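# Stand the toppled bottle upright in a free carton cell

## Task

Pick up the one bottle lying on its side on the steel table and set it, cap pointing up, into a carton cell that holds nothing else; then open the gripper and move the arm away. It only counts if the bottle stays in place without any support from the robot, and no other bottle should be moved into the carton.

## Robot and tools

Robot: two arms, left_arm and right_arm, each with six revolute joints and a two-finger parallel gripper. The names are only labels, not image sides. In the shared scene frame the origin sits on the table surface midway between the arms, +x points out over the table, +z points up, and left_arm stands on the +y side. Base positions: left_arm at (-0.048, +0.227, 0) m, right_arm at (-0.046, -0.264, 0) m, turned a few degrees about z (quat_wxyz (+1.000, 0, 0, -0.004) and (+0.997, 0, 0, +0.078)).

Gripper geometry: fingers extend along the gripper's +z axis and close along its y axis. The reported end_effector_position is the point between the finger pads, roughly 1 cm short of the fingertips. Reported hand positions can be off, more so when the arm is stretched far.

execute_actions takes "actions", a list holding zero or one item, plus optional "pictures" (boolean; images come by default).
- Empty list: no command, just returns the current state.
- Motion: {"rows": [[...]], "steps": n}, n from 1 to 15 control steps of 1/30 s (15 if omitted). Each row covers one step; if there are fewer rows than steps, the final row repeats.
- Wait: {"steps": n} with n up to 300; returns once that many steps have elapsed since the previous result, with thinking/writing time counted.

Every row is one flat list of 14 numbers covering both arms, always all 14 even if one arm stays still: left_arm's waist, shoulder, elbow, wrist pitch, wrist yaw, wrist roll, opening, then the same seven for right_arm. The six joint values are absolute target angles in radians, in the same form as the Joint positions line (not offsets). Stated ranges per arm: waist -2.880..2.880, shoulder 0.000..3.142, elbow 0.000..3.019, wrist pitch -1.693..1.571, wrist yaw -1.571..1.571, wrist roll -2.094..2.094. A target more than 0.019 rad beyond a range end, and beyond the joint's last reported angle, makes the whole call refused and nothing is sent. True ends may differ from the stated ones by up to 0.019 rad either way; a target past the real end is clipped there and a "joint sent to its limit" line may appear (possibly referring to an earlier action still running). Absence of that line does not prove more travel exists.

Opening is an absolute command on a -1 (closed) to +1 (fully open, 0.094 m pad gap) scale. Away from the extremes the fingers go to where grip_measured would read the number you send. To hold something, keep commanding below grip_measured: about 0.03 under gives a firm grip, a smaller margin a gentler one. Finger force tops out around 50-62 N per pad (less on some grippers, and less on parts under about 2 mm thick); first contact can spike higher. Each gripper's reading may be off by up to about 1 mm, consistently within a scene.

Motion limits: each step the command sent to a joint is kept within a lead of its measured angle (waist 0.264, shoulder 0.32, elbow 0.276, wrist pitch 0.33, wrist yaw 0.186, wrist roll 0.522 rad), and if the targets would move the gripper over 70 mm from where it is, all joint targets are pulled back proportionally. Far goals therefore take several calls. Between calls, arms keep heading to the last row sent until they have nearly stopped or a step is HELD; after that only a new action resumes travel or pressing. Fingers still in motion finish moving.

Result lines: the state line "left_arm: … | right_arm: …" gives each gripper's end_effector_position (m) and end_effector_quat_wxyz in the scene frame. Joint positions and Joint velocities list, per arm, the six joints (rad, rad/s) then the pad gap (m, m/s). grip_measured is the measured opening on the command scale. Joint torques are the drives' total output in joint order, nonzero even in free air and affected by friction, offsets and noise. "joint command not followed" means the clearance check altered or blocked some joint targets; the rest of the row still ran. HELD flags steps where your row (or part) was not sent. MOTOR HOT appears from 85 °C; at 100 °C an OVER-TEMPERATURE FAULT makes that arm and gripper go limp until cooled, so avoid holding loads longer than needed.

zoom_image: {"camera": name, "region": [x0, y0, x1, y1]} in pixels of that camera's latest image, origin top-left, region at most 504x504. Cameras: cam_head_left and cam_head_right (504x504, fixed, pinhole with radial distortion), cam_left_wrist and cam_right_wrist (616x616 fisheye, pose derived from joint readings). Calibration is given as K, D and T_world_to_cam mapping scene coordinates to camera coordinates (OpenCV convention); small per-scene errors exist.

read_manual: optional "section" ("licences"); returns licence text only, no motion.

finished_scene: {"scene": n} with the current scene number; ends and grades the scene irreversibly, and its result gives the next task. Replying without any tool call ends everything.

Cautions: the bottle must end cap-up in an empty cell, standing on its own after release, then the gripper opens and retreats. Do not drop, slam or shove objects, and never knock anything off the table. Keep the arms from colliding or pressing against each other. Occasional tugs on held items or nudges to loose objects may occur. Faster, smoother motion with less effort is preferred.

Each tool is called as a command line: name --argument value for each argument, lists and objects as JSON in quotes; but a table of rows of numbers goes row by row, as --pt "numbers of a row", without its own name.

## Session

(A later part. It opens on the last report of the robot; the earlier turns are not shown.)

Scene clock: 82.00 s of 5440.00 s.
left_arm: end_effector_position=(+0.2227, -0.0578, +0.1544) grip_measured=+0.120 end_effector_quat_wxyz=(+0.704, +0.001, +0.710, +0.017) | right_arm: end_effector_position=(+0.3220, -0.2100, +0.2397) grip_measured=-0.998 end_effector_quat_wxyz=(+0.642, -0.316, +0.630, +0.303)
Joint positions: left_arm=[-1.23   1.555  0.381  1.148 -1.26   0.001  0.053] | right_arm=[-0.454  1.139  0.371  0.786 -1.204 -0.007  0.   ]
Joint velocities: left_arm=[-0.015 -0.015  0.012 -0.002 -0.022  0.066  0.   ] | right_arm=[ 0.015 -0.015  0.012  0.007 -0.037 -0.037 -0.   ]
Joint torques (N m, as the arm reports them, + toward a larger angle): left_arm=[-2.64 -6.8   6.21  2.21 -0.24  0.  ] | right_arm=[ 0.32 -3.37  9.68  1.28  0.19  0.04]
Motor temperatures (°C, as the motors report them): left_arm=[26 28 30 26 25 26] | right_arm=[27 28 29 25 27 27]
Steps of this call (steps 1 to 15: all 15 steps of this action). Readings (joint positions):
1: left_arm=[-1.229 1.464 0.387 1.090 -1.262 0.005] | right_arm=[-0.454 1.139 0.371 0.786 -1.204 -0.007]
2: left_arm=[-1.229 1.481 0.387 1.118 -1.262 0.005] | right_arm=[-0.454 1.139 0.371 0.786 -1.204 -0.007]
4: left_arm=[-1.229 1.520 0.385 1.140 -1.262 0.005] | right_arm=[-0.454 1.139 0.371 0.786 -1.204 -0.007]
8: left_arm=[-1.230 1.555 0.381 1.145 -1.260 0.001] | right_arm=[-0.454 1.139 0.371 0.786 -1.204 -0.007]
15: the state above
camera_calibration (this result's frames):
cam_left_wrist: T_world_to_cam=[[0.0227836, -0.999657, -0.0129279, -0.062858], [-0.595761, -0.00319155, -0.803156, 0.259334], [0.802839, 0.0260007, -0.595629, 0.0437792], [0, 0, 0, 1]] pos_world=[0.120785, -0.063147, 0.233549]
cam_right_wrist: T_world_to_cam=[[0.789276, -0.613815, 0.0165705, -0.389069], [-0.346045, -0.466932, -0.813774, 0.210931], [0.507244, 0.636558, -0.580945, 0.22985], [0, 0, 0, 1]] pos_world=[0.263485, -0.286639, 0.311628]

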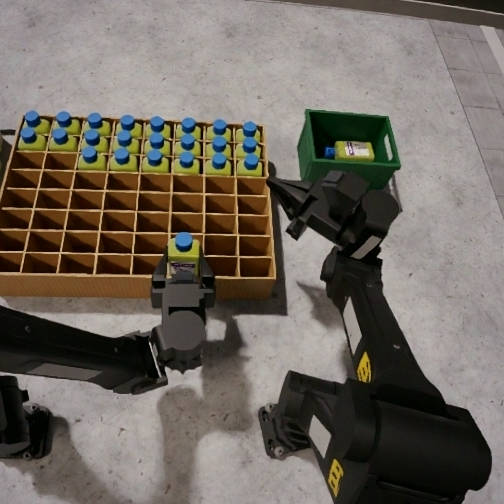

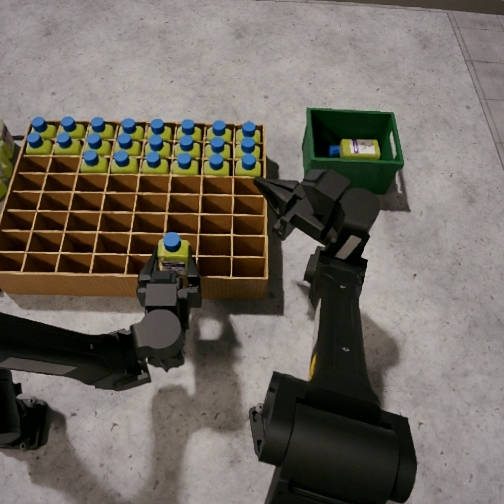

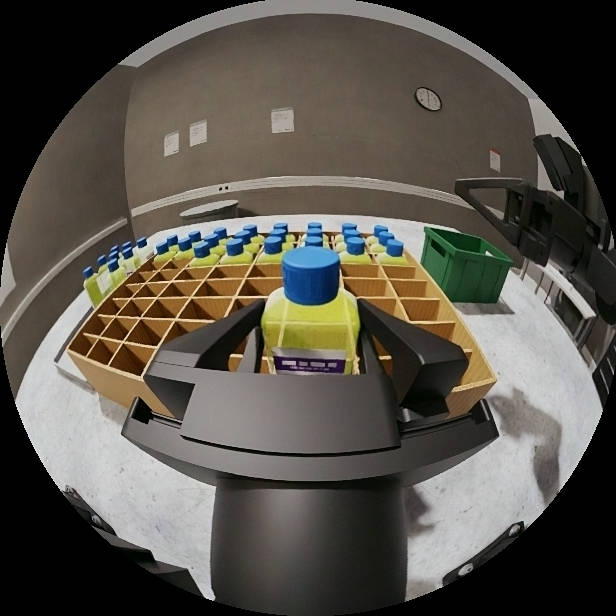

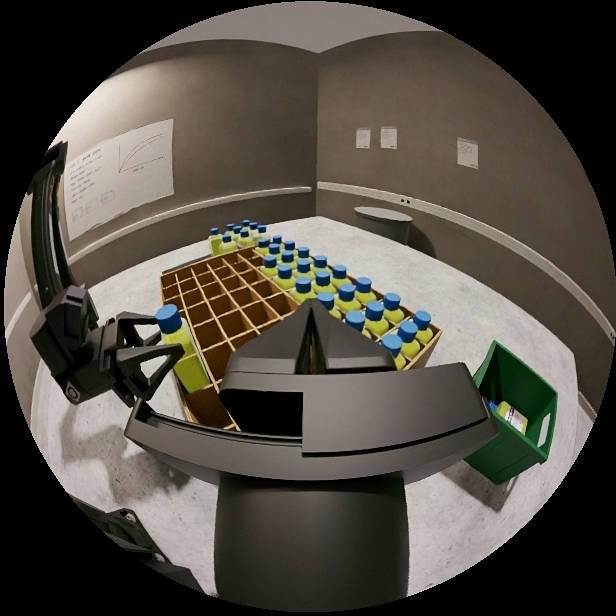

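In.

execute_actions --actions '[{"rows":[[-1.235,1.65,0.385,1.3,-1.265,-0.005,-0.2,-0.45,1.15,0.38,0.8,-1.2,0,-1]]}]' --pictures false

execute_actions --actions '[{"rows":[[-1.235,1.74,0.385,1.39,-1.265,-0.005,-0.2,-0.45,1.15,0.38,0.8,-1.2,0,-1]]}]' --pictures false

execute_actions --actions '[{"rows":[[-1.235,1.74,0.385,1.39,-1.265,-0.005,0.4,-0.45,1.15,0.38,0.8,-1.2,0,-1]]}]' --pictures false

execute_actions --actions '[{"rows":[[-1.235,1.35,0.4,1.0,-1.265,-0.005,0.4,-0.45,1.15,0.38,0.8,-1.2,0,-1]]}]'

Scene clock: 85.47 s of 5440.00 s.
left_arm: end_effector_position=(+0.2230, -0.0583, +0.1327) grip_measured=+0.120 end_effector_quat_wxyz=(+0.706, -0.005, +0.708, +0.012) | right_arm: end_effector_position=(+0.3220, -0.2100, +0.2397) grip_measured=-0.998 end_effector_quat_wxyz=(+0.642, -0.316, +0.630, +0.303)
Joint positions: left_arm=[-1.23   1.666  0.378  1.278 -1.262  0.001  0.053] | right_arm=[-0.454  1.139  0.371  0.786 -1.204 -0.007  0.   ]
Joint velocities: left_arm=[-0.015 -0.005  0.002  0.002 -0.022 -0.022 -0.   ] | right_arm=[ 0.005  0.005  0.002 -0.002 -0.081 -0.022  0.001]
Joint torques (N m, as the arm reports them, + toward a larger angle): left_arm=[-2.74 -7.33  5.29  2.25 -0.17  0.  ] | right_arm=[ 0.47 -4.1   9.85  1.43  0.16  0.03]
Motor temperatures (°C, as the motors report them): left_arm=[26 28 29 26 25 26] | right_arm=[27 28 29 25 27 27]
Steps of this call (steps 1 to 15: the robot went on to your last target; steps 16 to 89: nothing new was sent; steps 90 to 104: all 15 steps of this action). Readings (joint positions):
90: left_arm=[-1.230 1.565 0.380 1.178 -1.262 0.001] | right_arm=[-0.454 1.139 0.371 0.786 -1.204 -0.007]
91: left_arm=[-1.230 1.585 0.380 1.222 -1.262 0.001] | right_arm=[-0.454 1.139 0.371 0.786 -1.204 -0.007]
93: left_arm=[-1.230 1.629 0.379 1.262 -1.262 0.001] | right_arm=[-0.454 1.139 0.371 0.786 -1.204 -0.007]
97: left_arm=[-1.230 1.667 0.378 1.271 -1.262 0.001] | right_arm=[-0.454 1.139 0.371 0.786 -1.204 -0.007]
104: the state above

Scene clock: 85.97 s of 5440.00 s.
left_arm: end_effector_position=(+0.2229, -0.0577, +0.1186) grip_measured=+0.120 end_effector_quat_wxyz=(+0.708, -0.011, +0.706, +0.007) | right_arm: end_effector_position=(+0.3220, -0.2100, +0.2397) grip_measured=-0.998 end_effector_quat_wxyz=(+0.642, -0.316, +0.630, +0.303)
Joint positions: left_arm=[-1.23   1.744  0.378  1.374 -1.265  0.002  0.053] | right_arm=[-0.454  1.139  0.371  0.786 -1.204 -0.007  0.   ]
Joint velocities: left_arm=[-0.005 -0.015 -0.007 -0.002 -0.037 -0.037 -0.001] | right_arm=[-0.015 -0.024 -0.002 -0.007  0.022  0.022 -0.   ]
Joint torques (N m, as the arm reports them, + toward a larger angle): left_arm=[-2.85 -6.98  4.56  1.98 -0.02 -0.01] | right_arm=[ 0.06 -4.31  9.93  1.42  0.21  0.02]
Motor temperatures (°C, as the motors report them): left_arm=[26 28 29 26 25 26] | right_arm=[27 28 29 25 27 27]
Steps of this call (steps 1 to 15: all 15 steps of this action). Readings (joint positions):
1: left_arm=[-1.230 1.674 0.378 1.299 -1.262 0.001] | right_arm=[-0.454 1.139 0.371 0.786 -1.204 -0.007]
2: left_arm=[-1.230 1.689 0.378 1.330 -1.262 0.001] | right_arm=[-0.454 1.139 0.371 0.786 -1.204 -0.007]
4: left_arm=[-1.230 1.723 0.378 1.358 -1.262 0.001] | right_arm=[-0.454 1.139 0.371 0.786 -1.204 -0.007]
8: left_arm=[-1.230 1.744 0.378 1.374 -1.265 0.002] | right_arm=[-0.454 1.139 0.371 0.786 -1.204 -0.007]
15: the state above

Scene clock: 86.47 s of 5440.00 s.
left_arm: end_effector_position=(+0.2229, -0.0577, +0.1189) grip_measured=+0.397 end_effector_quat_wxyz=(+0.708, -0.012, +0.706, +0.007) | right_arm: end_effector_position=(+0.3220, -0.2100, +0.2397) grip_measured=-0.998 end_effector_quat_wxyz=(+0.642, -0.316, +0.630, +0.303)
Joint positions: left_arm=[-1.23   1.744  0.378  1.376 -1.265  0.002  0.066] | right_arm=[-0.454  1.139  0.371  0.786 -1.204 -0.007  0.   ]
Joint velocities: left_arm=[-0.005  0.005 -0.007  0.002  0.022 -0.007  0.001] | right_arm=[-0.015 -0.015 -0.002 -0.002  0.066  0.037  0.   ]
Joint torques (N m, as the arm reports them, + toward a larger angle): left_arm=[-2.72 -6.97  4.42  1.9  -0.05 -0.01] | right_arm=[-0.03 -3.26  9.73  1.62  0.21  0.03]
Motor temperatures (°C, as the motors report them): left_arm=[26 28 29 26 25 26] | right_arm=[27 28 29 25 27 27]
Steps of this call (steps 1 to 15: all 15 steps of this action). Readings (joint positions):
1: left_arm=[-1.230 1.744 0.378 1.375 -1.265 0.002] | right_arm=[-0.454 1.139 0.371 0.786 -1.204 -0.007]
2: left_arm=[-1.230 1.744 0.378 1.376 -1.265 0.002] | right_arm=[-0.454 1.139 0.371 0.786 -1.204 -0.007]
4: left_arm=[-1.230 1.744 0.378 1.376 -1.265 0.002] | right_arm=[-0.454 1.139 0.371 0.786 -1.204 -0.007]
8: left_arm=[-1.230 1.744 0.378 1.376 -1.265 0.002] | right_arm=[-0.454 1.139 0.371 0.786 -1.204 -0.007]
15: the state above

Scene clock: 86.97 s of 5440.00 s.
left_arm: end_effector_position=(+0.2204, -0.0506, +0.2066) grip_measured=+0.397 end_effector_quat_wxyz=(+0.712, -0.024, +0.702, -0.006) | right_arm: end_effector_position=(+0.3220, -0.2100, +0.2397) grip_measured=-0.998 end_effector_quat_wxyz=(+0.642, -0.316, +0.630, +0.303)
Joint positions: left_arm=[-1.23   1.352  0.389  1.006 -1.264 -0.001  0.066] | right_arm=[-0.454  1.139  0.371  0.786 -1.204 -0.007  0.   ]
Joint velocities: left_arm=[ 0.015  0.112  0.007 -0.022  0.037 -0.081  0.   ] | right_arm=[-0.005 -0.015  0.007 -0.017 -0.066  0.037  0.   ]
Joint torques (N m, as the arm reports them, + toward a larger angle): left_arm=[-2.79 -4.65  8.59  1.26 -0.09  0.02] | right_arm=[ 0.68 -3.06  9.74  1.45  0.2   0.05]
Motor temperatures (°C, as the motors report them): left_arm=[26 28 29 26 25 26] | right_arm=[27 28 29 25 27 27]
Steps of this call (steps 1 to 15: all 15 steps of this action). Readings (joint positions):
1: left_arm=[-1.230 1.715 0.378 1.308 -1.264 -0.001] | right_arm=[-0.454 1.139 0.371 0.786 -1.204 -0.007]
2: left_arm=[-1.230 1.649 0.378 1.199 -1.264 -0.001] | right_arm=[-0.454 1.139 0.371 0.786 -1.204 -0.007]
4: left_arm=[-1.230 1.487 0.379 1.076 -1.264 -0.001] | right_arm=[-0.454 1.139 0.371 0.786 -1.204 -0.007]
8: left_arm=[-1.230 1.295 0.389 1.028 -1.264 -0.001] | right_arm=[-0.454 1.139 0.371 0.786 -1.204 -0.007]
15: the state above
camera_calibration (this result's frames):
cam_left_wrist: T_world_to_cam=[[0.0253514, -0.998158, 0.055126, -0.0694572], [-0.577391, -0.059636, -0.814287, 0.295281], [0.816074, -0.0111859, -0.577839, 0.0680725], [0, 0, 0, 1]] pos_world=[0.116701, -0.0509584, 0.283607]
cam_right_wrist: T_world_to_cam=[[0.789276, -0.613815, 0.0165705, -0.389069], [-0.346045, -0.466932, -0.813774, 0.210931], [0.507244, 0.636558, -0.580945, 0.22985], [0, 0, 0, 1]] pos_world=[0.263485, -0.286639, 0.311628]

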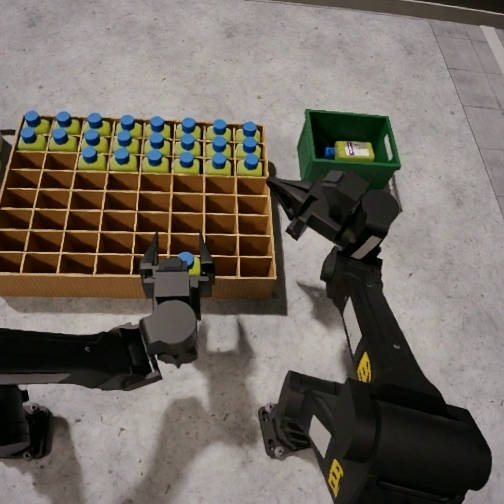

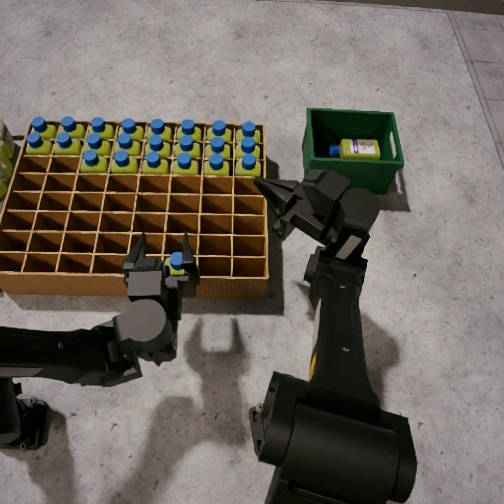

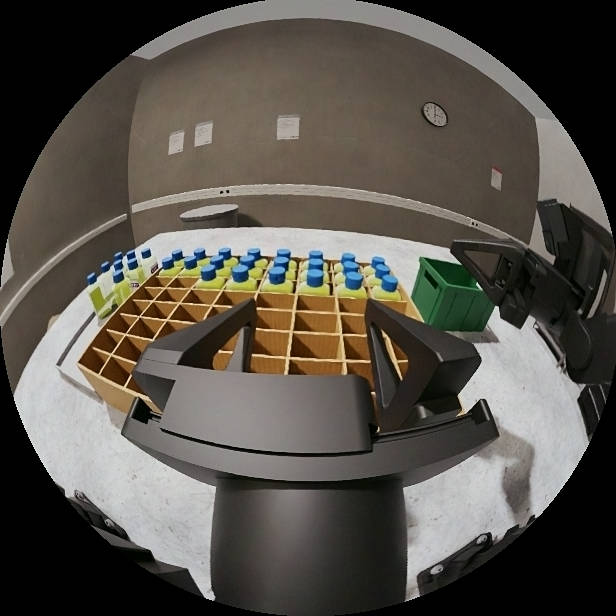

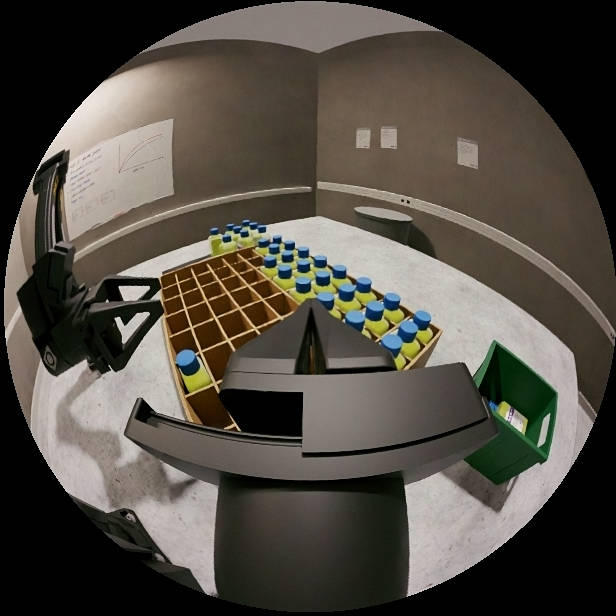

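finished_scene --scene 1

The scene is finished: the task was done.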